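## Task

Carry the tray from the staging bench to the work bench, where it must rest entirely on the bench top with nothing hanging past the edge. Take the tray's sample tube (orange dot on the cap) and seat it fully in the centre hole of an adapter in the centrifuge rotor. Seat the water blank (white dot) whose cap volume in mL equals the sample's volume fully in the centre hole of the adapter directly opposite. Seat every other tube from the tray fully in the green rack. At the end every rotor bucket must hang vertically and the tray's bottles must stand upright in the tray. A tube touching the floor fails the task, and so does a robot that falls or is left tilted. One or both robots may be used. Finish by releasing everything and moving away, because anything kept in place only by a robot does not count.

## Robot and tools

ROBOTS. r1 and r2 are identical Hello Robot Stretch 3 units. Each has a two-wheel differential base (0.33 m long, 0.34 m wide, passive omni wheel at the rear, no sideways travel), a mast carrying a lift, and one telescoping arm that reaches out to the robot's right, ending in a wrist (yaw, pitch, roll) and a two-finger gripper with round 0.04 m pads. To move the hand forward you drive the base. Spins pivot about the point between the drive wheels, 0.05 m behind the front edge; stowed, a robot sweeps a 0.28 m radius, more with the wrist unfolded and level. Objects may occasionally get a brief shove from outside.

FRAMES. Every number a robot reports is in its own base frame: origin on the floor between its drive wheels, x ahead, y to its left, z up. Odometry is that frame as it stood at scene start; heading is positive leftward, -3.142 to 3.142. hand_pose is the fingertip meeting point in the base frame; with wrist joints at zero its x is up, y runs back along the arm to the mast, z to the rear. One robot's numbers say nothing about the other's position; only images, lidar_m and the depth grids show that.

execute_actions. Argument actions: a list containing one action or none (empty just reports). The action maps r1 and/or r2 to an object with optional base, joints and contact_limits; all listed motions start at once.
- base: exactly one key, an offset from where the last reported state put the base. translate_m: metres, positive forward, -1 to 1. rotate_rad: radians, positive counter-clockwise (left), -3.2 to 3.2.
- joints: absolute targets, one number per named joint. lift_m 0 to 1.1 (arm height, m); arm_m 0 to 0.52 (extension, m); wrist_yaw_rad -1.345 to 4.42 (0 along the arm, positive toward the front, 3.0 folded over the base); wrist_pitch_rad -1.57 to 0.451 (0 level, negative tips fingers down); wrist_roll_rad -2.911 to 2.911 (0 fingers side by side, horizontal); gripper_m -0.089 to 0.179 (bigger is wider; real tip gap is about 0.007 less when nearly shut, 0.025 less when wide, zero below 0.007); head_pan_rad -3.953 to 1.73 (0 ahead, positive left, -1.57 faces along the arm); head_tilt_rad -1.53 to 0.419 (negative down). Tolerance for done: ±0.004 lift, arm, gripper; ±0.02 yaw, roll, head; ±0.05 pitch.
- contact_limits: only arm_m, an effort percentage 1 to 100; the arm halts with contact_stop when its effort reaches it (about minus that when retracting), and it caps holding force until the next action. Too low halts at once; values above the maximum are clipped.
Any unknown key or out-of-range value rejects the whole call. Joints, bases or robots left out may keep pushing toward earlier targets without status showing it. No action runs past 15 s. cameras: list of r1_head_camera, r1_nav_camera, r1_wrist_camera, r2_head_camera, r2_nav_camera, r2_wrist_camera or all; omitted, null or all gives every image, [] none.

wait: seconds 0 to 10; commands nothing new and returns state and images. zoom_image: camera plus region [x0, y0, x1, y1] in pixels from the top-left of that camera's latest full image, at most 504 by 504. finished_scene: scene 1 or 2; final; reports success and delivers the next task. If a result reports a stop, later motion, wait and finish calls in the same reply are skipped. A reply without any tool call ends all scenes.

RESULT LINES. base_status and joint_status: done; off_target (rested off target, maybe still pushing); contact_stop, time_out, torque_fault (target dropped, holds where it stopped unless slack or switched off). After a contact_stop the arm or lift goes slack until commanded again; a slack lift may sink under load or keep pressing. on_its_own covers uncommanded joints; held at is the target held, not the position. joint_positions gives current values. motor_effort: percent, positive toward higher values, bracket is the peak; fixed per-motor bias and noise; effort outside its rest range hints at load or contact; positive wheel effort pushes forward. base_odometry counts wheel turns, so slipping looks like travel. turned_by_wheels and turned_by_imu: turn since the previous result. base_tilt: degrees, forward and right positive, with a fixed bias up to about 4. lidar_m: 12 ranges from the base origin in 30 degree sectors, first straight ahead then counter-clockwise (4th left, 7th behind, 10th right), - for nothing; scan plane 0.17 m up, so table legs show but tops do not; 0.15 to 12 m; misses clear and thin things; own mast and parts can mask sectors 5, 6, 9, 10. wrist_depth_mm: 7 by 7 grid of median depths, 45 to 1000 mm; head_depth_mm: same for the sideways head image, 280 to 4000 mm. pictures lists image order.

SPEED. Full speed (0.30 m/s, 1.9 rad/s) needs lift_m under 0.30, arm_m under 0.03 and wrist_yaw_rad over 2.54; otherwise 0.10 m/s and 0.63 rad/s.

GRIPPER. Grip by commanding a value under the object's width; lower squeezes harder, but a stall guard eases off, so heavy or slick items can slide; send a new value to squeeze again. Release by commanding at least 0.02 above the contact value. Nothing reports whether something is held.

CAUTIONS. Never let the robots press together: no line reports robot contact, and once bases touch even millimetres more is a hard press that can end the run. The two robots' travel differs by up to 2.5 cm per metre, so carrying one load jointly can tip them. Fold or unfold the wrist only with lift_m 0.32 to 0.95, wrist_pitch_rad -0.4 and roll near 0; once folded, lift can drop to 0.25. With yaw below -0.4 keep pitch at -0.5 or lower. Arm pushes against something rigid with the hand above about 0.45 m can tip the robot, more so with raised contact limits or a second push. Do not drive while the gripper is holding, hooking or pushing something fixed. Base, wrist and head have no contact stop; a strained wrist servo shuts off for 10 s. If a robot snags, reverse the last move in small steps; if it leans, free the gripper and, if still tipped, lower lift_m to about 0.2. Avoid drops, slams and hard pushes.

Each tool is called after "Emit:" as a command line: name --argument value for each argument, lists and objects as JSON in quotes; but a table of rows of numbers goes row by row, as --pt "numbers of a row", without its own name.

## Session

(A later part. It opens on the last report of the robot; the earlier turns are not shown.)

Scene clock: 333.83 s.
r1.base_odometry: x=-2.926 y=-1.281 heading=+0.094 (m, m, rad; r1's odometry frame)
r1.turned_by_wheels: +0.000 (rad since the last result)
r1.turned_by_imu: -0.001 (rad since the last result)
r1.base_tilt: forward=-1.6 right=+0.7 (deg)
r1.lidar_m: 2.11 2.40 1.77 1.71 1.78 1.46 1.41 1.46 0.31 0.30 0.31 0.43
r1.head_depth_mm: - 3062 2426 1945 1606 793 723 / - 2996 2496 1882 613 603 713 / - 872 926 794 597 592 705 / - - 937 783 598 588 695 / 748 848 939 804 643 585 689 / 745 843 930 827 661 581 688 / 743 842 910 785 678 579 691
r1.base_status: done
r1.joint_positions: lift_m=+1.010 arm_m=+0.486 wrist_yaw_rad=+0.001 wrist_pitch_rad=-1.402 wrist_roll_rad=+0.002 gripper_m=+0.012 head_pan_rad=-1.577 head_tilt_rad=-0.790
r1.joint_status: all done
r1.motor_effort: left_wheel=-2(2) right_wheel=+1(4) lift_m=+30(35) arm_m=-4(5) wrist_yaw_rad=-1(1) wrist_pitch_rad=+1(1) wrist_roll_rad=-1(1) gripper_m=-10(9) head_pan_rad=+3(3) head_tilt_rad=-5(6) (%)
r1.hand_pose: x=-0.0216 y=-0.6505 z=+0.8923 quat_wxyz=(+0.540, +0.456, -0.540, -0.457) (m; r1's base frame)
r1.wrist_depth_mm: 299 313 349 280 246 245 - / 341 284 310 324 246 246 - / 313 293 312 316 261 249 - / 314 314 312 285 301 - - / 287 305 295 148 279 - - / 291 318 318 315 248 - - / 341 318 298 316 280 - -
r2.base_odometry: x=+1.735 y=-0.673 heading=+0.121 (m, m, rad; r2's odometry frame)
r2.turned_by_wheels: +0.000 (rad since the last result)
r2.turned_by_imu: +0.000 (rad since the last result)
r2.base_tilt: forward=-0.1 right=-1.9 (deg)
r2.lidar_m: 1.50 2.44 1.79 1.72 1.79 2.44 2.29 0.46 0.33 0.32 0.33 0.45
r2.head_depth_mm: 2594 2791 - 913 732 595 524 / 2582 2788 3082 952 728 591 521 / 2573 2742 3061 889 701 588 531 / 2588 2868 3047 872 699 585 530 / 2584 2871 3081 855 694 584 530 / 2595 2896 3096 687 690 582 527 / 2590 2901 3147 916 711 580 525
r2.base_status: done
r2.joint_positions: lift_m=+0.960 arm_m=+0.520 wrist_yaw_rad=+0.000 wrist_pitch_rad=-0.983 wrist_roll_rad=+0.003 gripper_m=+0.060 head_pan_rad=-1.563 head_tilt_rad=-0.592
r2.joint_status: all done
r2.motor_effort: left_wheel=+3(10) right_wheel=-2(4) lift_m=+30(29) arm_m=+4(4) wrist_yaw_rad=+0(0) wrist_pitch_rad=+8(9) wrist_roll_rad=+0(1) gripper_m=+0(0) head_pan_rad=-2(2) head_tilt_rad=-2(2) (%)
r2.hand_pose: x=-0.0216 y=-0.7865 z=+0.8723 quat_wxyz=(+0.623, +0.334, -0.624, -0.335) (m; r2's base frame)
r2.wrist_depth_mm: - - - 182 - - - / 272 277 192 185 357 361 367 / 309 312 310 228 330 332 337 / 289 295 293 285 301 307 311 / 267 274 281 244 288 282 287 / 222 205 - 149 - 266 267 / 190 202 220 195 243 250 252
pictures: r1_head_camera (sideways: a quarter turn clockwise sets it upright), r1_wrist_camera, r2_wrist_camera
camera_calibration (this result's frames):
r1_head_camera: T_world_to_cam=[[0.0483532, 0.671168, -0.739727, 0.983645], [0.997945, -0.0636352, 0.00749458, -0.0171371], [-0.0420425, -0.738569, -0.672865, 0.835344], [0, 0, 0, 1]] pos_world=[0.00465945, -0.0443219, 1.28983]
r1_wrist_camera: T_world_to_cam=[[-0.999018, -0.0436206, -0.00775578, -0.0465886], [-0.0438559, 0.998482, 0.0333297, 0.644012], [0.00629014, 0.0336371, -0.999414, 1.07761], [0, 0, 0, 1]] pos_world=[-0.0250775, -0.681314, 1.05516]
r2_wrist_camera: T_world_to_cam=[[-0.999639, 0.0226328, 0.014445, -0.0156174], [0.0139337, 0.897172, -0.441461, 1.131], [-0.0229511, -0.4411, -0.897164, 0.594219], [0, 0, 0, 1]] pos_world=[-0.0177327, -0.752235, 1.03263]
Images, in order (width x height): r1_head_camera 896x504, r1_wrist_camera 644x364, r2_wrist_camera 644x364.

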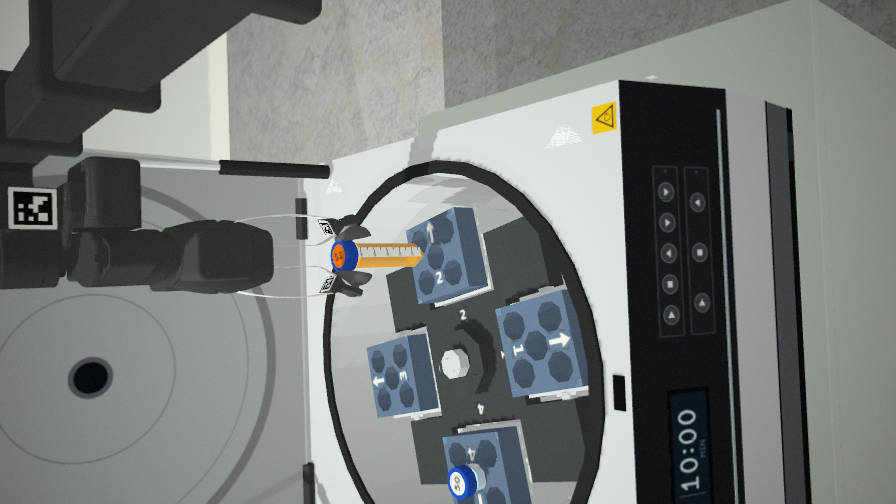

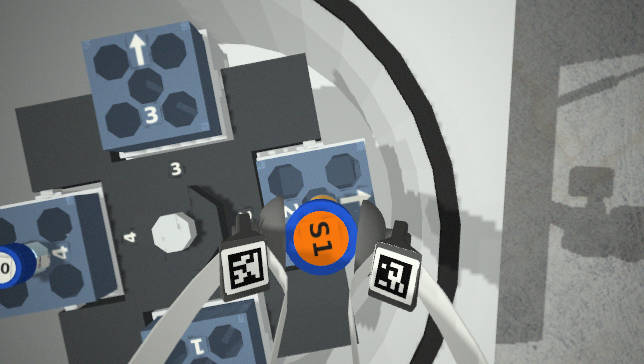

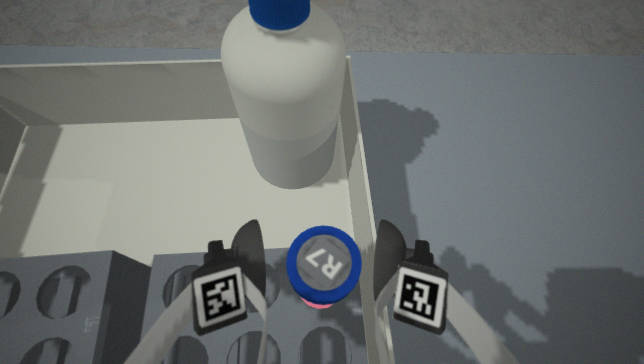

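Emit:
execute_actions --actions '[{"r1":{"joints":{"lift_m":0.96}},"r2":{"joints":{"gripper_m":0.012}}}]' --cameras '["r1_head_camera","r2_wrist_camera"]'

Emit:
execute_actions --actions '[{"r1":{"joints":{"lift_m":0.915}},"r2":{"joints":{"lift_m":1.06}}}]' --cameras '["r1_head_camera","r1_wrist_camera","r2_head_camera"]'

Scene clock: 338.63 s.
r1.base_odometry: x=-2.926 y=-1.281 heading=+0.094 (m, m, rad; r1's odometry frame)
r1.turned_by_wheels: +0.000 (rad since the last result)
r1.turned_by_imu: +0.000 (rad since the last result)
r1.base_tilt: forward=-1.7 right=+0.6 (deg)
r1.lidar_m: 2.10 2.40 1.77 1.71 1.78 1.46 1.41 1.46 0.31 0.30 0.31 0.43
r1.head_depth_mm: 2693 - - 1889 1595 791 721 / 2653 - 2493 1896 612 602 713 / 732 888 925 790 596 591 705 / 729 - 898 779 596 587 697 / 748 847 942 803 643 584 688 / 748 845 932 827 659 581 687 / 742 841 911 785 678 579 687
r1.base_status: not commanded
r1.joint_positions: lift_m=+0.960 arm_m=+0.486 wrist_yaw_rad=+0.001 wrist_pitch_rad=-1.402 wrist_roll_rad=+0.002 gripper_m=+0.012 head_pan_rad=-1.577 head_tilt_rad=-0.790
r1.joint_status: all done
r1.motor_effort: left_wheel=-2(2) right_wheel=+1(1) lift_m=+29(29) arm_m=-5(4) wrist_yaw_rad=-1(1) wrist_pitch_rad=+1(1) wrist_roll_rad=-1(1) gripper_m=-8(8) head_pan_rad=+3(2) head_tilt_rad=-6(7) (%)
r1.hand_pose: x=-0.0216 y=-0.6505 z=+0.8423 quat_wxyz=(+0.540, +0.456, -0.540, -0.457) (m; r1's base frame)
r1.wrist_depth_mm: 243 233 324 260 197 196 1000 / 236 240 261 323 208 197 997 / 262 252 263 263 250 198 - / 266 264 264 236 266 199 - / 265 245 258 148 265 199 - / 257 266 266 264 245 201 - / 269 267 265 268 279 201 -
r2.base_odometry: x=+1.735 y=-0.673 heading=+0.121 (m, m, rad; r2's odometry frame)
r2.turned_by_wheels: +0.000 (rad since the last result)
r2.turned_by_imu: +0.000 (rad since the last result)
r2.base_tilt: forward=-0.2 right=-2.0 (deg)
r2.lidar_m: 1.50 2.44 1.79 1.72 1.78 2.44 2.29 0.46 0.33 0.32 0.33 0.45
r2.head_depth_mm: 2575 2782 - 914 732 593 523 / 2581 2795 3107 950 728 592 522 / 2573 2738 3031 907 703 588 532 / 2594 2879 3105 866 698 586 529 / 2602 2875 3079 853 695 584 528 / 2605 2892 3085 688 691 581 526 / 2619 2910 3105 919 709 580 525
r2.base_status: not commanded
r2.joint_positions: lift_m=+0.960 arm_m=+0.520 wrist_yaw_rad=+0.000 wrist_pitch_rad=-0.983 wrist_roll_rad=+0.003 gripper_m=+0.012 head_pan_rad=-1.563 head_tilt_rad=-0.592
r2.joint_status: all done
r2.motor_effort: left_wheel=+3(3) right_wheel=-2(2) lift_m=+31(31) arm_m=+4(4) wrist_yaw_rad=+0(0) wrist_pitch_rad=+8(8) wrist_roll_rad=+0(0) gripper_m=-8(83) head_pan_rad=-3(2) head_tilt_rad=-3(3) (%)
r2.hand_pose: x=-0.0216 y=-0.7865 z=+0.8723 quat_wxyz=(+0.623, +0.334, -0.624, -0.335) (m; r2's base frame)
r2.wrist_depth_mm: - - - 182 - - - / 275 278 192 183 358 361 367 / 303 312 308 229 329 333 334 / 291 293 293 291 302 309 307 / 268 272 279 274 284 285 288 / 224 205 244 144 268 266 267 / 190 192 232 195 247 251 251
pictures: r1_head_camera (sideways: a quarter turn clockwise sets it upright), r2_wrist_camera
camera_calibration (this result's frames):
r1_head_camera: T_world_to_cam=[[0.0483534, 0.671168, -0.739727, 0.983645], [0.997945, -0.0636355, 0.00749458, -0.017137], [-0.0420428, -0.738569, -0.672865, 0.835344], [0, 0, 0, 1]] pos_world=[0.00465943, -0.0443219, 1.28983]
r2_wrist_camera: T_world_to_cam=[[-0.999639, 0.0226323, 0.0144451, -0.0156179], [0.0139331, 0.897172, -0.441461, 1.131], [-0.0229511, -0.4411, -0.897164, 0.594219], [0, 0, 0, 1]] pos_world=[-0.0177327, -0.752235, 1.03263]
Images, in order (width x height): r1_head_camera 896x504, r2_wrist_camera 644x364.

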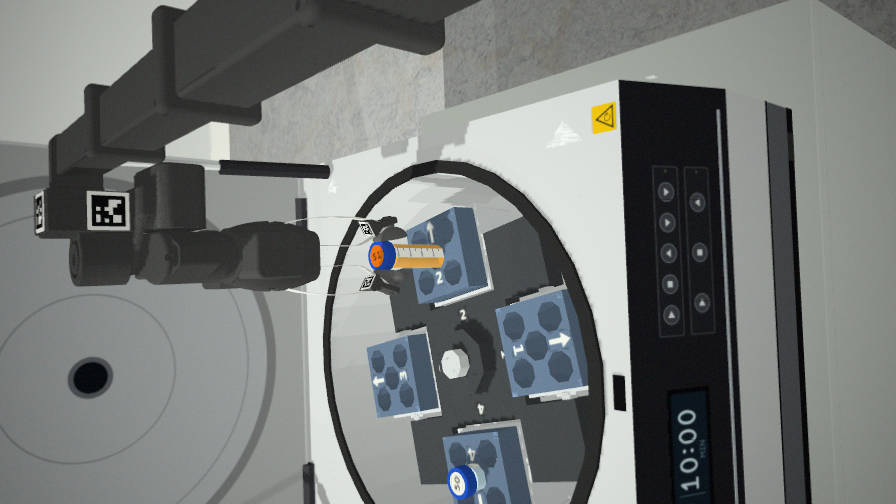

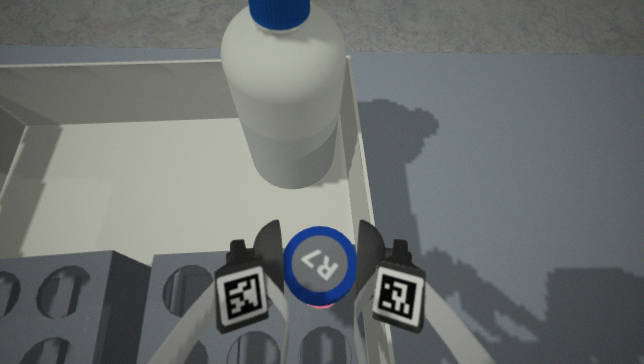

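Scene clock: 340.37 s.
r1.base_odometry: x=-2.926 y=-1.281 heading=+0.094 (m, m, rad; r1's odometry frame)
r1.turned_by_wheels: +0.000 (rad since the last result)
r1.turned_by_imu: +0.000 (rad since the last result)
r1.base_tilt: forward=-1.6 right=+0.6 (deg)
r1.lidar_m: 2.11 2.39 1.76 1.70 1.77 1.46 1.41 1.47 0.31 0.30 0.31 0.43
r1.head_depth_mm: 2722 3006 - - 1548 793 723 / 2688 2932 2322 1846 612 603 712 / 744 - 925 791 597 591 706 / 751 - 918 779 597 587 694 / 750 844 940 802 644 586 686 / 745 846 932 823 658 581 688 / 742 839 911 786 677 579 688
r1.base_status: not commanded
r1.joint_positions: lift_m=+0.915 arm_m=+0.486 wrist_yaw_rad=+0.001 wrist_pitch_rad=-1.402 wrist_roll_rad=+0.002 gripper_m=+0.012 head_pan_rad=-1.577 head_tilt_rad=-0.790
r1.joint_status: all done
r1.motor_effort: left_wheel=-2(3) right_wheel=+1(1) lift_m=+30(26) arm_m=-4(4) wrist_yaw_rad=-1(1) wrist_pitch_rad=+1(1) wrist_roll_rad=+0(1) gripper_m=-10(8) head_pan_rad=+3(3) head_tilt_rad=-7(6) (%)
r1.hand_pose: x=-0.0216 y=-0.6506 z=+0.7973 quat_wxyz=(+0.540, +0.456, -0.540, -0.457) (m; r1's base frame)
r1.wrist_depth_mm: 191 199 216 245 171 151 152 / 189 206 216 312 207 152 152 / 201 217 217 218 229 153 153 / 218 218 217 191 237 153 153 / 200 198 219 148 251 156 155 / 201 201 220 192 243 159 155 / 222 221 221 221 279 157 156
r2.base_odometry: x=+1.735 y=-0.673 heading=+0.121 (m, m, rad; r2's odometry frame)
r2.turned_by_wheels: +0.000 (rad since the last result)
r2.turned_by_imu: +0.000 (rad since the last result)
r2.base_tilt: forward=-0.2 right=-2.0 (deg)
r2.lidar_m: 1.50 2.45 1.79 1.72 1.78 2.44 2.29 0.46 0.33 0.32 0.33 0.45
r2.head_depth_mm: 2455 2902 3068 955 732 594 523 / 2501 2879 3080 956 729 591 520 / 2522 2887 3124 905 704 589 531 / 2606 2882 3093 883 699 587 530 / 2608 2871 3068 851 696 584 528 / 2614 2887 3073 687 694 582 527 / 2613 2897 3085 921 710 580 526
r2.base_status: not commanded
r2.joint_positions: lift_m=+1.060 arm_m=+0.520 wrist_yaw_rad=+0.000 wrist_pitch_rad=-0.983 wrist_roll_rad=+0.003 gripper_m=+0.012 head_pan_rad=-1.563 head_tilt_rad=-0.592
r2.joint_status: all done
r2.motor_effort: left_wheel=+3(3) right_wheel=-2(2) lift_m=+45(47) arm_m=+3(3) wrist_yaw_rad=+0(0) wrist_pitch_rad=+8(8) wrist_roll_rad=-1(0) gripper_m=-8(8) head_pan_rad=-2(3) head_tilt_rad=-3(4) (%)
r2.hand_pose: x=-0.0216 y=-0.7865 z=+0.9718 quat_wxyz=(+0.623, +0.334, -0.624, -0.335) (m; r2's base frame)
r2.wrist_depth_mm: - - - - - - - / - - - - - - - / 427 432 383 273 448 446 455 / 371 390 397 320 413 417 420 / 338 372 381 315 392 384 395 / 311 317 345 144 364 362 365 / 280 280 297 287 331 337 349
pictures: r1_head_camera (sideways: a quarter turn clockwise sets it upright), r1_wrist_camera, r2_head_camera (sideways: a quarter turn clockwise sets it upright)
camera_calibration (this result's frames):
r1_head_camera: T_world_to_cam=[[0.0483534, 0.671168, -0.739727, 0.983646], [0.997945, -0.0636355, 0.00749458, -0.0171371], [-0.0420428, -0.738569, -0.672865, 0.835344], [0, 0, 0, 1]] pos_world=[0.00465943, -0.0443219, 1.28983]
r1_wrist_camera: T_world_to_cam=[[-0.999018, -0.0436252, -0.00773384, -0.0473513], [-0.0438566, 0.998499, 0.0328095, 0.647735], [0.00629091, 0.0331165, -0.999432, 0.982366], [0, 0, 0, 1]] pos_world=[-0.0250774, -0.681361, 0.96019]
r2_head_camera: T_world_to_cam=[[-0.046522, 0.553293, -0.831686, 1.1], [0.998639, 0.0454112, -0.0256503, 0.0338424], [0.0235757, -0.831748, -0.554653, 0.677262], [0, 0, 0, 1]] pos_world=[0.00141106, -0.0468495, 1.29137]
Images, in order (width x height): r1_head_camera 896x504, r1_wrist_camera 644x364, r2_head_camera 896x504.

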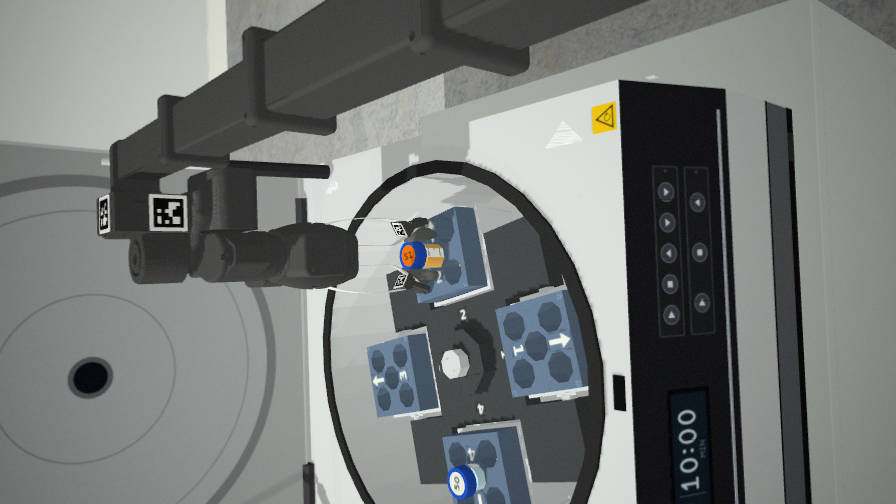

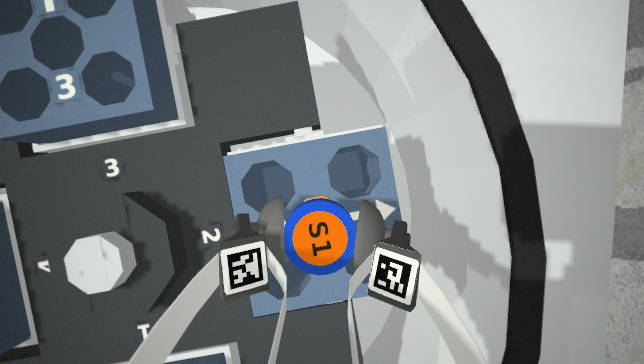

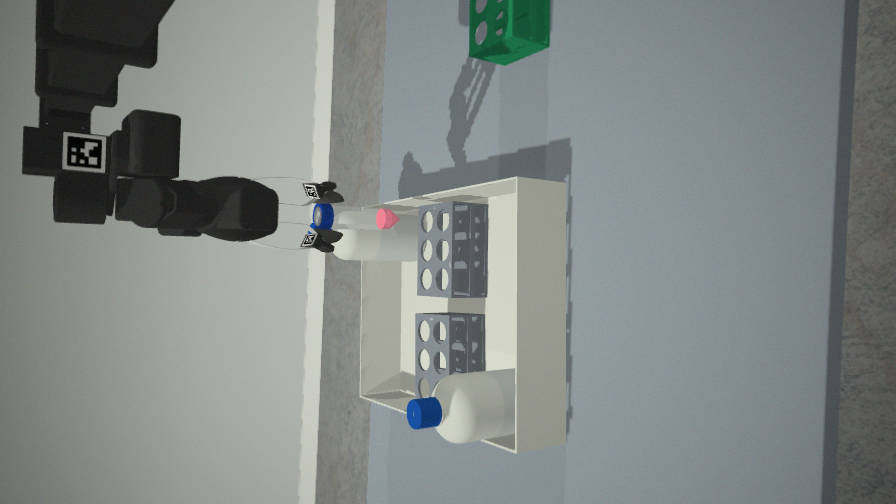

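Emit:
execute_actions --actions '[{"r1":{"joints":{"gripper_m":0.05}},"r2":{"base":{"translate_m":-0.239}}}]' --cameras '[]'

Emit:
execute_actions --actions '[{"r1":{"joints":{"lift_m":1.03}},"r2":{"joints":{"arm_m":0.415,"lift_m":1.02}}}]' --cameras '["r1_head_camera","r2_wrist_camera","r2_head_camera"]'

Emit:
zoom_image --camera "r2_head_camera" --region '[360,100,560,270]'

Scene clock: 348.27 s.
r1.base_odometry: x=-2.926 y=-1.281 heading=+0.094 (m, m, rad; r1's odometry frame)
r1.turned_by_wheels: +0.000 (rad since the last result)
r1.turned_by_imu: -0.001 (rad since the last result)
r1.base_tilt: forward=-1.6 right=+0.5 (deg)
r1.lidar_m: 2.11 2.40 1.77 1.71 1.77 1.46 1.41 1.47 0.31 0.30 0.31 0.43
r1.head_depth_mm: 2698 3002 - - 1557 790 723 / 2687 2944 2330 1840 613 602 715 / 745 - 926 794 598 591 705 / 751 - 918 778 598 589 696 / 750 851 938 800 643 584 689 / 745 845 929 826 660 582 689 / 742 839 909 785 676 578 687
r1.base_status: not commanded
r1.joint_positions: lift_m=+0.915 arm_m=+0.486 wrist_yaw_rad=+0.001 wrist_pitch_rad=-1.402 wrist_roll_rad=+0.002 gripper_m=+0.050 head_pan_rad=-1.577 head_tilt_rad=-0.790
r1.joint_status: all done
r1.motor_effort: left_wheel=-2(3) right_wheel=+1(1) lift_m=+29(29) arm_m=-4(4) wrist_yaw_rad=-1(1) wrist_pitch_rad=+1(0) wrist_roll_rad=+0(1) gripper_m=+1(81) head_pan_rad=+3(3) head_tilt_rad=-6(7) (%)
r1.hand_pose: x=-0.0216 y=-0.6506 z=+0.7973 quat_wxyz=(+0.540, +0.456, -0.540, -0.457) (m; r1's base frame)
r1.wrist_depth_mm: 190 201 215 244 171 152 152 / 190 207 216 314 207 153 153 / 201 218 217 218 237 153 153 / 218 218 219 191 238 154 155 / 200 199 220 162 250 157 155 / 202 200 220 191 247 158 156 / 222 221 221 222 271 156 156
r2.base_odometry: x=+1.497 y=-0.702 heading=+0.121 (m, m, rad; r2's odometry frame)
r2.turned_by_wheels: +0.000 (rad since the last result)
r2.turned_by_imu: +0.001 (rad since the last result)
r2.base_tilt: forward=-0.1 right=-1.9 (deg)
r2.lidar_m: 1.20 2.44 1.79 1.72 1.79 2.44 2.06 2.24 0.33 0.32 0.33 0.45
r2.head_depth_mm: 2479 2911 3084 998 730 594 523 / 2510 2884 3099 946 729 591 521 / 2500 2901 3132 803 724 588 532 / 2579 2873 3080 935 721 587 530 / 2627 2904 3049 931 717 585 528 / 2596 2938 3087 857 709 582 526 / 2628 2878 3091 854 706 579 524
r2.base_status: done
r2.joint_positions: lift_m=+1.060 arm_m=+0.520 wrist_yaw_rad=+0.000 wrist_pitch_rad=-0.983 wrist_roll_rad=+0.003 gripper_m=+0.012 head_pan_rad=-1.563 head_tilt_rad=-0.592
r2.joint_status: not commanded
r2.motor_effort: left_wheel=+3(3) right_wheel=-2(6) lift_m=+46(45) arm_m=+4(4) wrist_yaw_rad=+0(0) wrist_pitch_rad=+8(8) wrist_roll_rad=-1(1) gripper_m=-8(8) head_pan_rad=-2(2) head_tilt_rad=-3(4) (%)
r2.hand_pose: x=-0.0216 y=-0.7865 z=+0.9718 quat_wxyz=(+0.623, +0.334, -0.624, -0.335) (m; r2's base frame)
r2.wrist_depth_mm: - - - - - - - / - - - - - - - / 281 433 436 435 443 452 - / 304 387 403 405 418 418 - / 370 360 381 383 390 389 - / 294 346 357 145 364 364 - / 280 327 331 334 339 339 353
pictures: none
No camera images: the call's "cameras" was empty. Leave "cameras" out to get every camera's image.

Scene clock: 350.27 s.
r1.base_odometry: x=-2.926 y=-1.281 heading=+0.094 (m, m, rad; r1's odometry frame)
r1.turned_by_wheels: +0.000 (rad since the last result)
r1.turned_by_imu: +0.000 (rad since the last result)
r1.base_tilt: forward=-1.5 right=+0.7 (deg)
r1.lidar_m: 2.10 2.40 1.77 1.71 1.77 1.46 1.41 1.46 0.31 0.30 0.31 0.43
r1.head_depth_mm: - 2990 2510 1962 1600 791 722 / 2772 2987 2509 1889 613 603 711 / 772 856 923 793 596 590 703 / - - 925 789 598 588 695 / 748 850 939 803 644 585 686 / 746 845 931 824 659 582 687 / 743 841 911 785 677 579 689
r1.base_status: not commanded
r1.joint_positions: lift_m=+1.030 arm_m=+0.486 wrist_yaw_rad=+0.001 wrist_pitch_rad=-1.402 wrist_roll_rad=+0.002 gripper_m=+0.050 head_pan_rad=-1.577 head_tilt_rad=-0.790
r1.joint_status: all done
r1.motor_effort: left_wheel=-2(2) right_wheel=+2(1) lift_m=+41(44) arm_m=-4(4) wrist_yaw_rad=-1(1) wrist_pitch_rad=+1(1) wrist_roll_rad=-1(1) gripper_m=-1(2) head_pan_rad=+2(3) head_tilt_rad=-6(6) (%)
r1.hand_pose: x=-0.0216 y=-0.6506 z=+0.9118 quat_wxyz=(+0.540, +0.456, -0.540, -0.457) (m; r1's base frame)
r1.wrist_depth_mm: 301 335 343 278 265 - - / 349 306 329 341 266 - - / 335 312 333 408 268 - - / 335 332 333 306 305 - - / 310 316 314 308 270 - - / 315 335 333 336 319 - - / 357 342 312 336 274 - -
r2.base_odometry: x=+1.497 y=-0.702 heading=+0.121 (m, m, rad; r2's odometry frame)
r2.turned_by_wheels: +0.000 (rad since the last result)
r2.turned_by_imu: +0.000 (rad since the last result)
r2.base_tilt: forward=-0.2 right=-2.1 (deg)
r2.lidar_m: 1.20 2.44 1.78 1.72 1.78 2.44 2.06 2.24 0.33 0.32 0.33 0.45
r2.head_depth_mm: 2563 - 3078 998 731 593 523 / 2557 2872 3136 953 728 591 521 / 2568 - 3109 801 723 589 531 / 2562 2879 3101 900 721 585 530 / 2589 2875 3051 934 719 583 527 / 2605 2890 3079 856 708 582 527 / 2609 2932 3103 853 704 580 525
r2.base_status: not commanded
r2.joint_positions: lift_m=+1.020 arm_m=+0.415 wrist_yaw_rad=+0.000 wrist_pitch_rad=-0.983 wrist_roll_rad=+0.003 gripper_m=+0.012 head_pan_rad=-1.563 head_tilt_rad=-0.592
r2.joint_status: all done
r2.motor_effort: left_wheel=+3(2) right_wheel=-2(2) lift_m=+31(37) arm_m=-4(5) wrist_yaw_rad=+0(0) wrist_pitch_rad=+8(8) wrist_roll_rad=-1(0) gripper_m=-8(8) head_pan_rad=-2(2) head_tilt_rad=-3(3) (%)
r2.hand_pose: x=-0.0216 y=-0.6824 z=+0.9323 quat_wxyz=(+0.623, +0.333, -0.624, -0.335) (m; r2's base frame)
r2.wrist_depth_mm: 288 - - - - - - / 321 386 423 431 432 439 - / 377 378 394 394 403 407 - / 289 351 361 363 376 371 - / 281 326 343 340 346 350 - / 280 315 318 144 209 322 331 / 259 296 293 254 285 304 311
pictures: r1_head_camera (sideways: a quarter turn clockwise sets it upright), r2_head_camera (sideways: a quarter turn clockwise sets it upright), r2_wrist_camera
camera_calibration (this result's frames):
r1_head_camera: T_world_to_cam=[[0.0483534, 0.671167, -0.739727, 0.983646], [0.997945, -0.0636355, 0.00749459, -0.0171371], [-0.0420428, -0.738569, -0.672865, 0.835344], [0, 0, 0, 1]] pos_world=[0.00465943, -0.0443219, 1.28983]
r2_head_camera: T_world_to_cam=[[-0.0465222, 0.553293, -0.831686, 1.1], [0.998639, 0.0454114, -0.0256503, 0.0338424], [0.0235759, -0.831748, -0.554653, 0.677262], [0, 0, 0, 1]] pos_world=[0.00141107, -0.0468495, 1.29137]
r2_wrist_camera: T_world_to_cam=[[-0.99964, 0.0226323, 0.0144423, -0.0188372], [0.0139302, 0.897091, -0.441625, 1.06423], [-0.0229511, -0.441265, -0.897083, 0.693772], [0, 0, 0, 1]] pos_world=[-0.0177325, -0.648147, 1.09263]
Images, in order (width x height): r1_head_camera 896x504, r2_head_camera 896x504, r2_wrist_camera 644x364.

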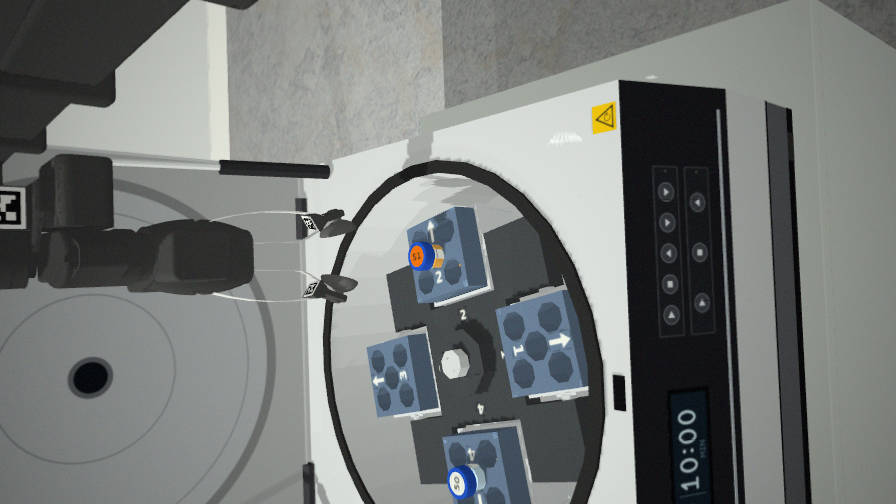

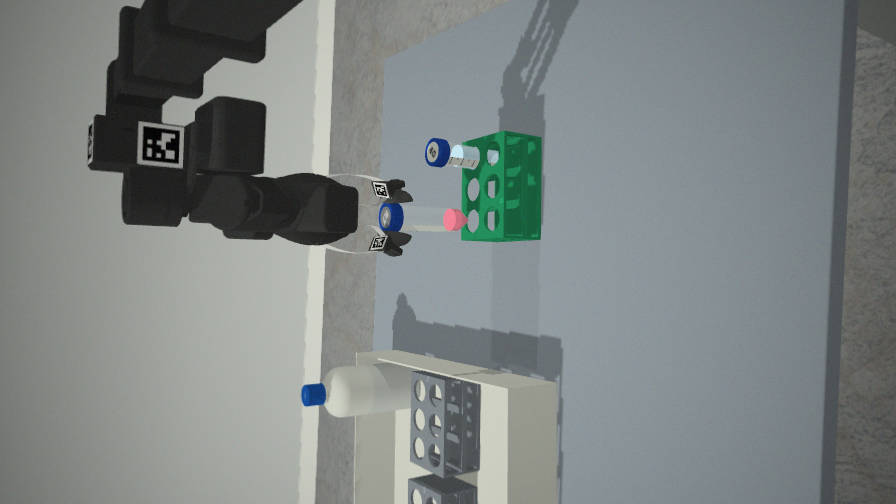

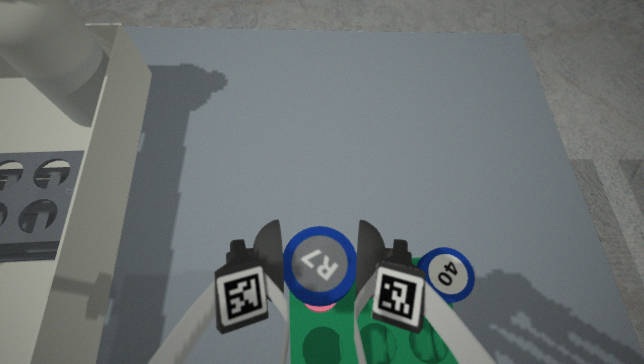

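Region (360, 100, 560, 270) of r2_head_camera's 896x504 image, scaled by 2.520, with more detail than that image has; it fills the top 428 rows of this view, and the rest is white.

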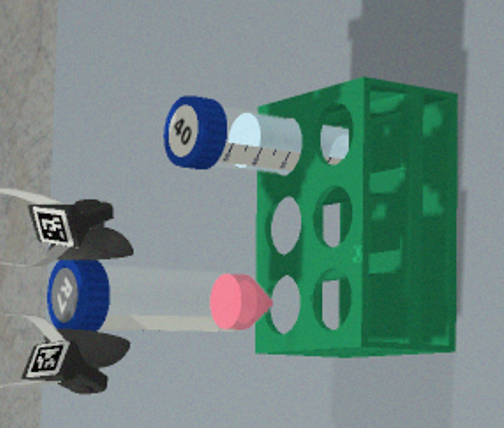

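Emit:
execute_actions --actions '[{"r1":{"joints":{"arm_m":0.05}},"r2":{"joints":{"lift_m":0.995}}}]' --cameras '["r1_head_camera","r2_head_camera"]'

Emit:
zoom_image --camera "r2_head_camera" --region '[360,100,560,270]'

Emit:
zoom_image --camera "r1_head_camera" --region '[320,180,620,504]'

Scene clock: 359.17 s.
r1.base_odometry: x=-2.926 y=-1.281 heading=+0.094 (m, m, rad; r1's odometry frame)
r1.turned_by_wheels: +0.000 (rad since the last result)
r1.turned_by_imu: -0.001 (rad since the last result)
r1.base_tilt: forward=-1.7 right=+0.6 (deg)
r1.lidar_m: 2.11 2.41 1.76 1.71 1.77 1.46 1.41 1.47 0.31 0.30 0.31 0.43
r1.head_depth_mm: 2580 - - - 1526 794 723 / 2636 - - - 597 624 712 / 756 - - - - - 703 / 751 822 929 - - - 695 / 748 849 940 803 643 586 688 / 746 847 932 824 659 581 687 / 743 841 910 786 677 577 689
r1.base_status: not commanded
r1.joint_positions: lift_m=+1.030 arm_m=+0.050 wrist_yaw_rad=+0.001 wrist_pitch_rad=-1.402 wrist_roll_rad=+0.001 gripper_m=+0.050 head_pan_rad=-1.577 head_tilt_rad=-0.790
r1.joint_status: all done
r1.motor_effort: left_wheel=-2(2) right_wheel=+1(0) lift_m=+41(40) arm_m=-5(4) wrist_yaw_rad=-1(1) wrist_pitch_rad=+1(1) wrist_roll_rad=-1(1) gripper_m=+0(1) head_pan_rad=+3(3) head_tilt_rad=-6(6) (%)
r1.hand_pose: x=-0.0216 y=-0.2146 z=+0.9118 quat_wxyz=(+0.540, +0.456, -0.540, -0.456) (m; r1's base frame)
r1.wrist_depth_mm: 276 271 268 266 265 - - / 345 338 333 326 317 - - / 550 534 528 528 524 - - / - - - - - - - / - - - - - - - / - - - - - - - / - - - - - - -
r2.base_odometry: x=+1.497 y=-0.702 heading=+0.121 (m, m, rad; r2's odometry frame)
r2.turned_by_wheels: +0.000 (rad since the last result)
r2.turned_by_imu: +0.000 (rad since the last result)
r2.base_tilt: forward=+0.0 right=-1.9 (deg)
r2.lidar_m: 1.20 2.45 1.79 1.72 1.78 2.44 2.05 2.25 0.33 0.32 0.33 0.45
r2.head_depth_mm: 2570 2747 3019 995 733 593 523 / 2581 - 3156 951 727 592 521 / 2579 - 3116 799 723 589 532 / 2568 2860 3111 919 720 586 530 / 2586 2893 3085 931 717 584 528 / 2606 2924 3112 855 708 582 527 / 2634 2919 3076 854 704 581 526
r2.base_status: not commanded
r2.joint_positions: lift_m=+0.995 arm_m=+0.415 wrist_yaw_rad=+0.000 wrist_pitch_rad=-0.983 wrist_roll_rad=+0.003 gripper_m=+0.012 head_pan_rad=-1.563 head_tilt_rad=-0.592
r2.joint_status: all done
r2.motor_effort: left_wheel=+3(2) right_wheel=-1(2) lift_m=+30(30) arm_m=-4(4) wrist_yaw_rad=+0(0) wrist_pitch_rad=+8(8) wrist_roll_rad=-1(1) gripper_m=-8(8) head_pan_rad=-2(3) head_tilt_rad=-3(2) (%)
r2.hand_pose: x=-0.0216 y=-0.6824 z=+0.9073 quat_wxyz=(+0.623, +0.333, -0.624, -0.335) (m; r2's base frame)
r2.wrist_depth_mm: 286 416 428 435 444 456 - / 313 373 393 406 404 409 - / 346 352 368 363 366 374 - / 268 331 333 340 346 348 367 / 252 311 315 317 316 321 327 / 249 293 293 144 188 301 303 / 245 275 273 231 271 281 284
pictures: r1_head_camera (sideways: a quarter turn clockwise sets it upright), r2_head_camera (sideways: a quarter turn clockwise sets it upright)
camera_calibration (this result's frames):
r1_head_camera: T_world_to_cam=[[0.0482335, 0.671188, -0.739716, 0.983632], [0.997956, -0.0634572, 0.00749366, -0.0171359], [-0.0419107, -0.738566, -0.672877, 0.835359], [0, 0, 0, 1]] pos_world=[0.00466736, -0.044322, 1.28983]
r2_head_camera: T_world_to_cam=[[-0.046522, 0.553293, -0.831686, 1.1], [0.998639, 0.0454111, -0.0256503, 0.0338424], [0.0235756, -0.831748, -0.554653, 0.677262], [0, 0, 0, 1]] pos_world=[0.00141105, -0.0468495, 1.29137]
Images, in order (width x height): r1_head_camera 896x504, r2_head_camera 896x504.

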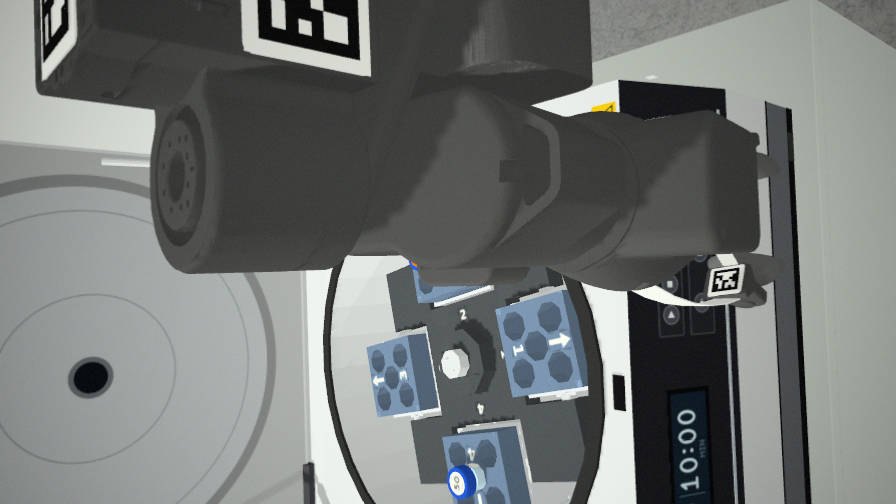

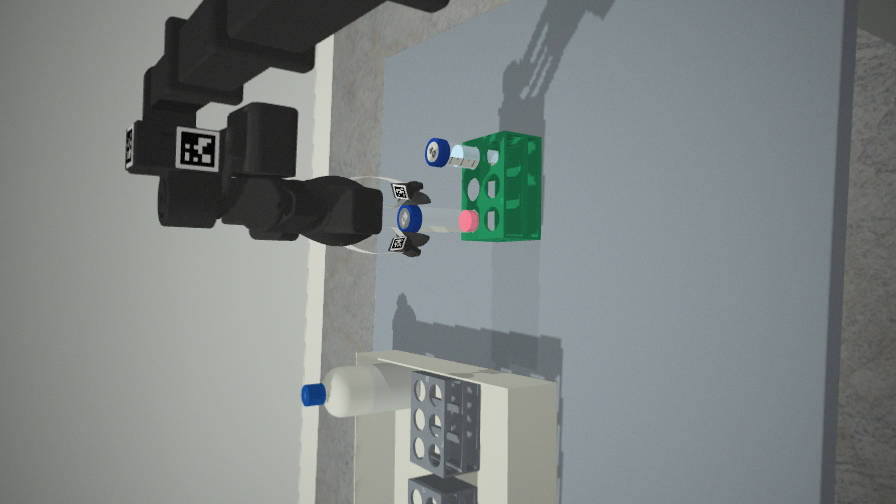

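Region (360, 100, 560, 270) of r2_head_camera's 896x504 image, scaled by 2.520, with more detail than that image has; it fills the top 428 rows of this view, and the rest is white.

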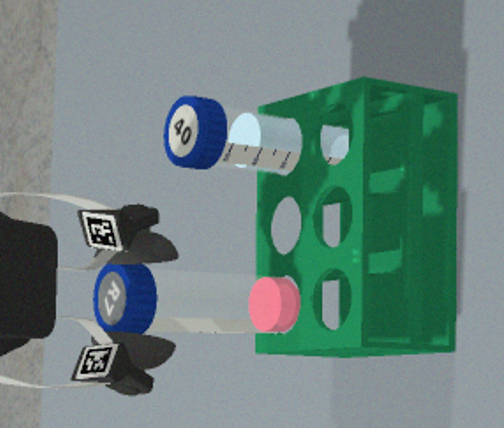

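Region (320, 180, 620, 504) of r1_head_camera's 896x504 image, scaled by 1.556, with more detail than that image has; it fills the left 467 columns of this view, and the rest is white.

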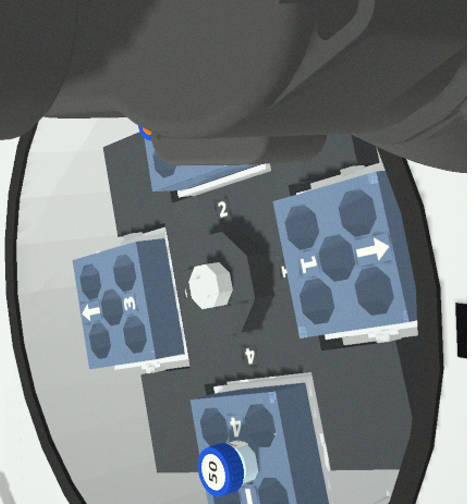

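Emit:
execute_actions --actions '[{"r2":{"joints":{"lift_m":0.957}}}]' --cameras '["r2_head_camera"]'

Emit:
execute_actions --actions '[{"r2":{"joints":{"gripper_m":0.055}}}]' --cameras '[]'

Emit:
execute_actions --actions '[{"r2":{"joints":{"lift_m":1.03}}}]' --cameras '["r2_head_camera"]'

Emit:
execute_actions --actions '[{"r2":{"joints":{"arm_m":0.02}}}]' --cameras '["r2_nav_camera"]'

Scene clock: 364.53 s.
r1.base_odometry: x=-2.926 y=-1.281 heading=+0.094 (m, m, rad; r1's odometry frame)
r1.turned_by_wheels: +0.000 (rad since the last result)
r1.turned_by_imu: +0.000 (rad since the last result)
r1.base_tilt: forward=-1.9 right=+0.6 (deg)
r1.lidar_m: 2.10 2.41 1.77 1.71 1.78 1.46 1.41 1.46 0.31 0.30 0.31 0.43
r1.head_depth_mm: 2588 - - - 1521 790 722 / 2668 - - - 597 624 714 / 755 - - - - - 706 / 753 821 927 - - - 696 / 751 851 938 805 644 585 689 / 747 845 935 828 661 582 687 / 741 842 910 787 676 579 688
r1.base_status: not commanded
r1.joint_positions: lift_m=+1.030 arm_m=+0.050 wrist_yaw_rad=+0.001 wrist_pitch_rad=-1.402 wrist_roll_rad=+0.001 gripper_m=+0.050 head_pan_rad=-1.577 head_tilt_rad=-0.790
r1.joint_status: not commanded
r1.motor_effort: left_wheel=-3(2) right_wheel=+1(1) lift_m=+40(41) arm_m=-4(4) wrist_yaw_rad=-1(1) wrist_pitch_rad=+1(1) wrist_roll_rad=+0(0) gripper_m=-1(0) head_pan_rad=+3(3) head_tilt_rad=-7(7) (%)
r1.hand_pose: x=-0.0216 y=-0.2146 z=+0.9118 quat_wxyz=(+0.540, +0.456, -0.540, -0.456) (m; r1's base frame)
r1.wrist_depth_mm: 273 272 266 267 267 - - / 348 341 335 329 320 - - / 554 531 528 527 523 - - / - - - - - - - / - - - - - - - / - - - - - - - / - - - - - - -
r2.base_odometry: x=+1.497 y=-0.702 heading=+0.121 (m, m, rad; r2's odometry frame)
r2.turned_by_wheels: +0.000 (rad since the last result)
r2.turned_by_imu: +0.000 (rad since the last result)
r2.base_tilt: forward=-0.2 right=-2.0 (deg)
r2.lidar_m: 1.20 2.44 1.78 1.72 1.78 2.44 2.06 2.24 0.33 0.32 0.33 0.45
r2.head_depth_mm: 2571 2802 - 913 730 594 523 / 2583 2815 2995 948 728 592 521 / 2590 2792 - 772 725 589 532 / 2583 2858 3098 880 720 586 531 / 2608 2868 3102 933 718 585 528 / 2611 2899 3048 857 710 582 526 / 2592 2908 3090 852 704 581 525
r2.base_status: not commanded
r2.joint_positions: lift_m=+0.957 arm_m=+0.415 wrist_yaw_rad=+0.000 wrist_pitch_rad=-0.983 wrist_roll_rad=+0.003 gripper_m=+0.012 head_pan_rad=-1.563 head_tilt_rad=-0.592
r2.joint_status: all done
r2.motor_effort: left_wheel=+3(2) right_wheel=-2(2) lift_m=+30(31) arm_m=-4(4) wrist_yaw_rad=+0(0) wrist_pitch_rad=+7(8) wrist_roll_rad=-1(1) gripper_m=-8(8) head_pan_rad=-2(2) head_tilt_rad=-3(3) (%)
r2.hand_pose: x=-0.0216 y=-0.6825 z=+0.8694 quat_wxyz=(+0.623, +0.333, -0.624, -0.334) (m; r2's base frame)
r2.wrist_depth_mm: 277 363 377 382 387 391 - / 282 340 347 350 353 364 - / 258 318 317 321 324 328 337 / 253 294 295 299 302 305 308 / 253 273 277 277 283 157 282 / 247 255 258 144 191 200 264 / 232 240 240 216 235 249 250
pictures: r2_head_camera (sideways: a quarter turn clockwise sets it upright)
camera_calibration (this result's frames):
r2_head_camera: T_world_to_cam=[[-0.0465219, 0.553293, -0.831686, 1.1], [0.998639, 0.0454109, -0.0256503, 0.0338424], [0.0235755, -0.831748, -0.554653, 0.677262], [0, 0, 0, 1]] pos_world=[0.00141105, -0.0468495, 1.29137]
Images, in order (width x height): r2_head_camera 896x504.

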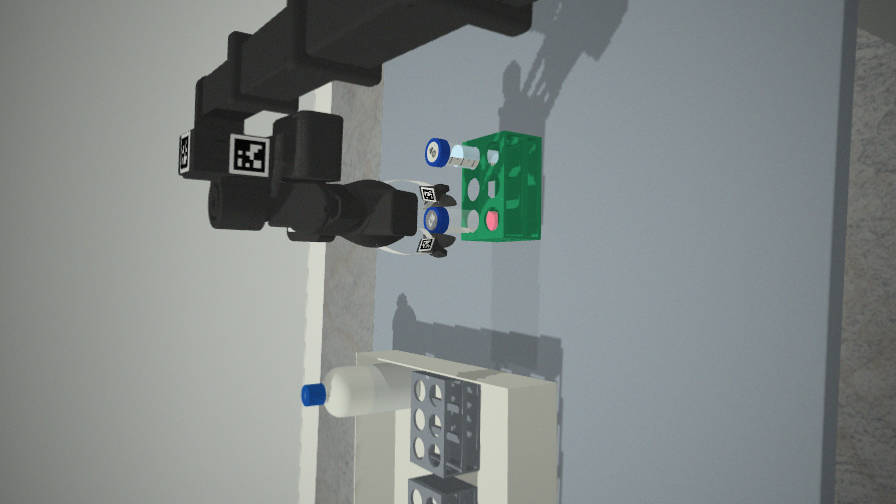

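Scene clock: 365.43 s.
r1.base_odometry: x=-2.926 y=-1.281 heading=+0.094 (m, m, rad; r1's odometry frame)
r1.turned_by_wheels: +0.000 (rad since the last result)
r1.turned_by_imu: +0.000 (rad since the last result)
r1.base_tilt: forward=-1.8 right=+0.7 (deg)
r1.lidar_m: 2.11 2.41 1.77 1.71 1.78 1.46 1.41 1.46 0.31 0.30 0.31 0.43
r1.head_depth_mm: 2587 - - - 1514 793 723 / 2638 - - - 597 625 715 / 756 - - - - - 705 / 753 820 926 - - - 697 / 750 846 939 803 642 586 687 / 746 844 930 827 660 581 688 / 743 840 910 786 677 579 687
r1.base_status: not commanded
r1.joint_positions: lift_m=+1.030 arm_m=+0.050 wrist_yaw_rad=+0.001 wrist_pitch_rad=-1.402 wrist_roll_rad=+0.001 gripper_m=+0.050 head_pan_rad=-1.577 head_tilt_rad=-0.790
r1.joint_status: not commanded
r1.motor_effort: left_wheel=-2(2) right_wheel=+1(1) lift_m=+41(41) arm_m=-4(4) wrist_yaw_rad=-1(1) wrist_pitch_rad=+1(1) wrist_roll_rad=-1(1) gripper_m=-1(0) head_pan_rad=+3(3) head_tilt_rad=-7(6) (%)
r1.hand_pose: x=-0.0216 y=-0.2146 z=+0.9118 quat_wxyz=(+0.540, +0.456, -0.540, -0.456) (m; r1's base frame)
r1.wrist_depth_mm: 274 270 270 267 267 - - / 346 341 333 328 320 - - / 562 534 529 525 525 - - / - - - - - - - / - - - - - - - / - - - - - - - / - - - - - - -
r2.base_odometry: x=+1.497 y=-0.702 heading=+0.121 (m, m, rad; r2's odometry frame)
r2.turned_by_wheels: +0.000 (rad since the last result)
r2.turned_by_imu: +0.000 (rad since the last result)
r2.base_tilt: forward=-0.1 right=-2.2 (deg)
r2.lidar_m: 1.20 2.44 1.79 1.72 1.78 2.45 2.06 2.24 0.33 0.32 0.33 0.45
r2.head_depth_mm: 2562 2831 - 915 731 593 524 / 2568 2773 2970 950 728 591 521 / 2585 2763 - 771 726 589 531 / 2590 2887 3080 896 723 587 530 / 2566 2911 3055 931 717 583 529 / 2608 2912 3103 856 710 582 527 / 2627 2921 3132 853 705 580 525
r2.base_status: not commanded
r2.joint_positions: lift_m=+0.957 arm_m=+0.415 wrist_yaw_rad=+0.000 wrist_pitch_rad=-0.983 wrist_roll_rad=+0.003 gripper_m=+0.055 head_pan_rad=-1.563 head_tilt_rad=-0.592
r2.joint_status: all done
r2.motor_effort: left_wheel=+2(2) right_wheel=-2(2) lift_m=+30(30) arm_m=-4(4) wrist_yaw_rad=-1(1) wrist_pitch_rad=+7(7) wrist_roll_rad=+0(1) gripper_m=+1(79) head_pan_rad=-2(3) head_tilt_rad=-3(3) (%)
r2.hand_pose: x=-0.0216 y=-0.6825 z=+0.8694 quat_wxyz=(+0.623, +0.333, -0.624, -0.334) (m; r2's base frame)
r2.wrist_depth_mm: 281 371 380 390 386 392 - / 279 338 346 352 353 357 - / 256 315 319 320 325 327 339 / 252 290 295 298 303 300 308 / 251 271 277 214 283 158 287 / 249 256 - 147 - 200 267 / 236 240 239 216 236 247 249
pictures: none
No camera images: the call's "cameras" was empty. Leave "cameras" out to get every camera's image.

Scene clock: 366.93 s.
r1.base_odometry: x=-2.926 y=-1.281 heading=+0.094 (m, m, rad; r1's odometry frame)
r1.turned_by_wheels: +0.000 (rad since the last result)
r1.turned_by_imu: +0.000 (rad since the last result)
r1.base_tilt: forward=-1.7 right=+0.7 (deg)
r1.lidar_m: 2.11 2.40 1.76 1.71 1.77 1.45 1.41 1.47 0.31 0.30 0.31 0.43
r1.head_depth_mm: 2619 - - - 1513 791 724 / 2636 - - - 595 623 715 / 756 - - - - - 705 / 753 822 926 - - - 696 / 751 847 939 805 642 584 686 / 746 844 936 827 660 581 686 / 744 840 912 786 677 578 688
r1.base_status: not commanded
r1.joint_positions: lift_m=+1.030 arm_m=+0.050 wrist_yaw_rad=+0.001 wrist_pitch_rad=-1.402 wrist_roll_rad=+0.001 gripper_m=+0.050 head_pan_rad=-1.577 head_tilt_rad=-0.790
r1.joint_status: not commanded
r1.motor_effort: left_wheel=-2(2) right_wheel=+0(1) lift_m=+41(40) arm_m=-4(4) wrist_yaw_rad=-1(1) wrist_pitch_rad=+1(1) wrist_roll_rad=+0(0) gripper_m=+0(1) head_pan_rad=+3(3) head_tilt_rad=-5(6) (%)
r1.hand_pose: x=-0.0216 y=-0.2146 z=+0.9118 quat_wxyz=(+0.540, +0.456, -0.540, -0.456) (m; r1's base frame)
r1.wrist_depth_mm: 274 271 268 269 267 - - / 346 337 334 326 320 - - / 553 532 531 526 520 - - / - - - - - - - / - - - - - - - / - - - - - - - / - - - - - - -
r2.base_odometry: x=+1.497 y=-0.702 heading=+0.121 (m, m, rad; r2's odometry frame)
r2.turned_by_wheels: +0.000 (rad since the last result)
r2.turned_by_imu: +0.000 (rad since the last result)
r2.base_tilt: forward=-0.2 right=-1.9 (deg)
r2.lidar_m: 1.20 2.44 1.78 1.72 1.78 2.43 2.05 2.24 0.33 0.32 0.33 0.45
r2.head_depth_mm: 2512 - 3062 999 732 594 523 / 2556 2891 3095 949 729 591 520 / 2546 - 3053 800 724 588 532 / 2585 2861 3083 898 722 587 530 / 2587 2858 3096 930 717 584 528 / 2618 2910 3103 854 708 582 527 / 2614 2914 3096 855 705 579 525
r2.base_status: not commanded
r2.joint_positions: lift_m=+1.030 arm_m=+0.415 wrist_yaw_rad=+0.000 wrist_pitch_rad=-0.983 wrist_roll_rad=+0.003 gripper_m=+0.055 head_pan_rad=-1.563 head_tilt_rad=-0.592
r2.joint_status: all done
r2.motor_effort: left_wheel=+3(3) right_wheel=-2(2) lift_m=+45(47) arm_m=-4(4) wrist_yaw_rad=+0(0) wrist_pitch_rad=+7(7) wrist_roll_rad=-1(1) gripper_m=+1(1) head_pan_rad=-3(2) head_tilt_rad=-3(4) (%)
r2.hand_pose: x=-0.0216 y=-0.6825 z=+0.9419 quat_wxyz=(+0.623, +0.333, -0.624, -0.334) (m; r2's base frame)
r2.wrist_depth_mm: 290 - - - - - - / 320 389 437 440 450 467 - / 387 384 404 408 415 420 - / 301 358 370 380 381 387 - / 286 342 351 347 360 357 - / 314 321 - 263 - 336 338 / 274 305 305 285 263 318 319
pictures: r2_head_camera (sideways: a quarter turn clockwise sets it upright)
camera_calibration (this result's frames):
r2_head_camera: T_world_to_cam=[[-0.0465219, 0.553293, -0.831686, 1.1], [0.998639, 0.0454109, -0.0256503, 0.0338424], [0.0235755, -0.831748, -0.554653, 0.677262], [0, 0, 0, 1]] pos_world=[0.00141105, -0.0468495, 1.29137]
Images, in order (width x height): r2_head_camera 896x504.

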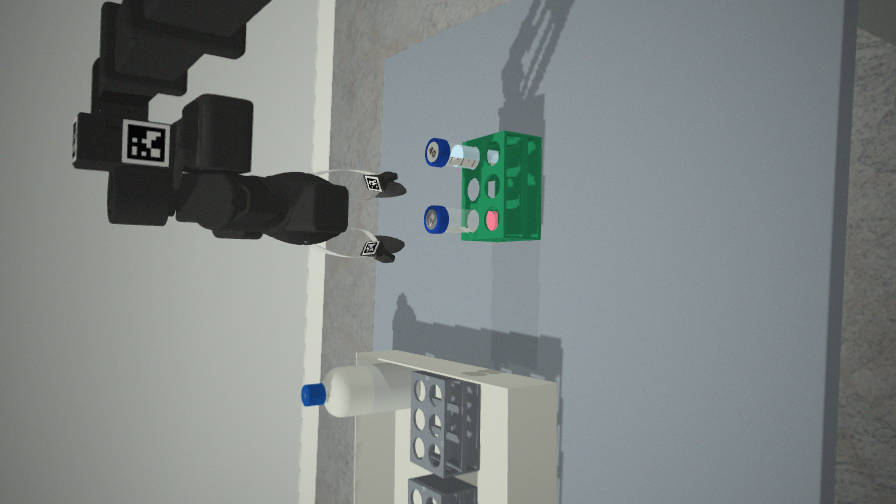

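Scene clock: 371.03 s.
r1.base_odometry: x=-2.926 y=-1.281 heading=+0.094 (m, m, rad; r1's odometry frame)
r1.turned_by_wheels: +0.000 (rad since the last result)
r1.turned_by_imu: +0.000 (rad since the last result)
r1.base_tilt: forward=-1.6 right=+0.7 (deg)
r1.lidar_m: 2.11 2.41 1.77 1.70 1.78 1.46 1.41 1.46 0.31 0.30 0.31 0.43
r1.head_depth_mm: 2595 - - - 1520 789 722 / 2626 - - - 596 624 714 / 755 - - - - - 705 / 753 820 926 - - - 695 / 749 850 940 802 644 585 687 / 746 844 929 830 660 581 688 / 743 841 912 786 678 578 686
r1.base_status: not commanded
r1.joint_positions: lift_m=+1.030 arm_m=+0.050 wrist_yaw_rad=+0.001 wrist_pitch_rad=-1.402 wrist_roll_rad=+0.001 gripper_m=+0.050 head_pan_rad=-1.577 head_tilt_rad=-0.790
r1.joint_status: not commanded
r1.motor_effort: left_wheel=-2(2) right_wheel=+1(1) lift_m=+41(40) arm_m=-5(4) wrist_yaw_rad=-1(1) wrist_pitch_rad=+1(1) wrist_roll_rad=+0(0) gripper_m=-1(1) head_pan_rad=+2(3) head_tilt_rad=-6(6) (%)
r1.hand_pose: x=-0.0216 y=-0.2146 z=+0.9118 quat_wxyz=(+0.540, +0.456, -0.540, -0.456) (m; r1's base frame)
r1.wrist_depth_mm: 275 271 266 267 265 - - / 345 339 331 329 322 - - / 554 528 525 533 524 - - / - - - - - - - / - - - - - - - / - - - - - - - / - - - - - - -
r2.base_odometry: x=+1.497 y=-0.702 heading=+0.121 (m, m, rad; r2's odometry frame)
r2.turned_by_wheels: +0.000 (rad since the last result)
r2.turned_by_imu: +0.000 (rad since the last result)
r2.base_tilt: forward=+0.0 right=-1.9 (deg)
r2.lidar_m: 1.20 2.44 1.79 1.72 1.79 2.44 2.06 2.24 0.33 0.32 0.33 0.45
r2.head_depth_mm: 2566 2798 - - - - 513 / 2580 2866 3118 - - - 832 / 2598 2860 3125 - - - 1163 / 2590 2871 3091 979 700 558 1133 / 2619 2881 3062 931 719 585 528 / 2606 2903 3088 854 707 582 525 / 2601 2893 3088 857 704 579 525
r2.base_status: not commanded
r2.joint_positions: lift_m=+1.030 arm_m=+0.020 wrist_yaw_rad=+0.000 wrist_pitch_rad=-0.983 wrist_roll_rad=+0.002 gripper_m=+0.055 head_pan_rad=-1.563 head_tilt_rad=-0.592
r2.joint_status: all done
r2.motor_effort: left_wheel=+2(3) right_wheel=-2(2) lift_m=+45(45) arm_m=-4(4) wrist_yaw_rad=+0(0) wrist_pitch_rad=+7(7) wrist_roll_rad=+0(0) gripper_m=+1(1) head_pan_rad=-2(2) head_tilt_rad=-2(2) (%)
r2.hand_pose: x=-0.0216 y=-0.2875 z=+0.9419 quat_wxyz=(+0.623, +0.333, -0.624, -0.334) (m; r2's base frame)
r2.wrist_depth_mm: 401 411 484 467 479 523 - / 421 433 439 445 451 464 - / 399 402 404 414 415 416 - / 369 372 387 379 388 386 - / 342 348 357 352 361 360 - / 323 329 - 339 - 343 - / 963 963 936 - - - -
pictures: r2_nav_camera (sideways: a quarter turn counterclockwise sets it upright)
camera_calibration (this result's frames):
r2_nav_camera: T_world_to_cam=[[0.0201913, -0.516895, 0.855811, -1.06972], [-0.999401, 0.0136177, 0.0318039, 0.0255351], [-0.0280934, -0.85594, -0.516311, 0.641605], [0, 0, 0, 1]] pos_world=[0.0651437, -0.00410437, 1.24593]
Images, in order (width x height): r2_nav_camera 672x504.

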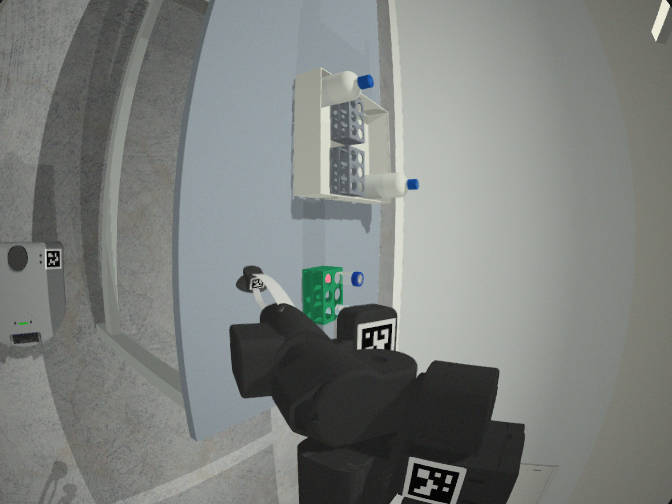

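Emit:
finished_scene --scene 1

The scene is finished: the task was done.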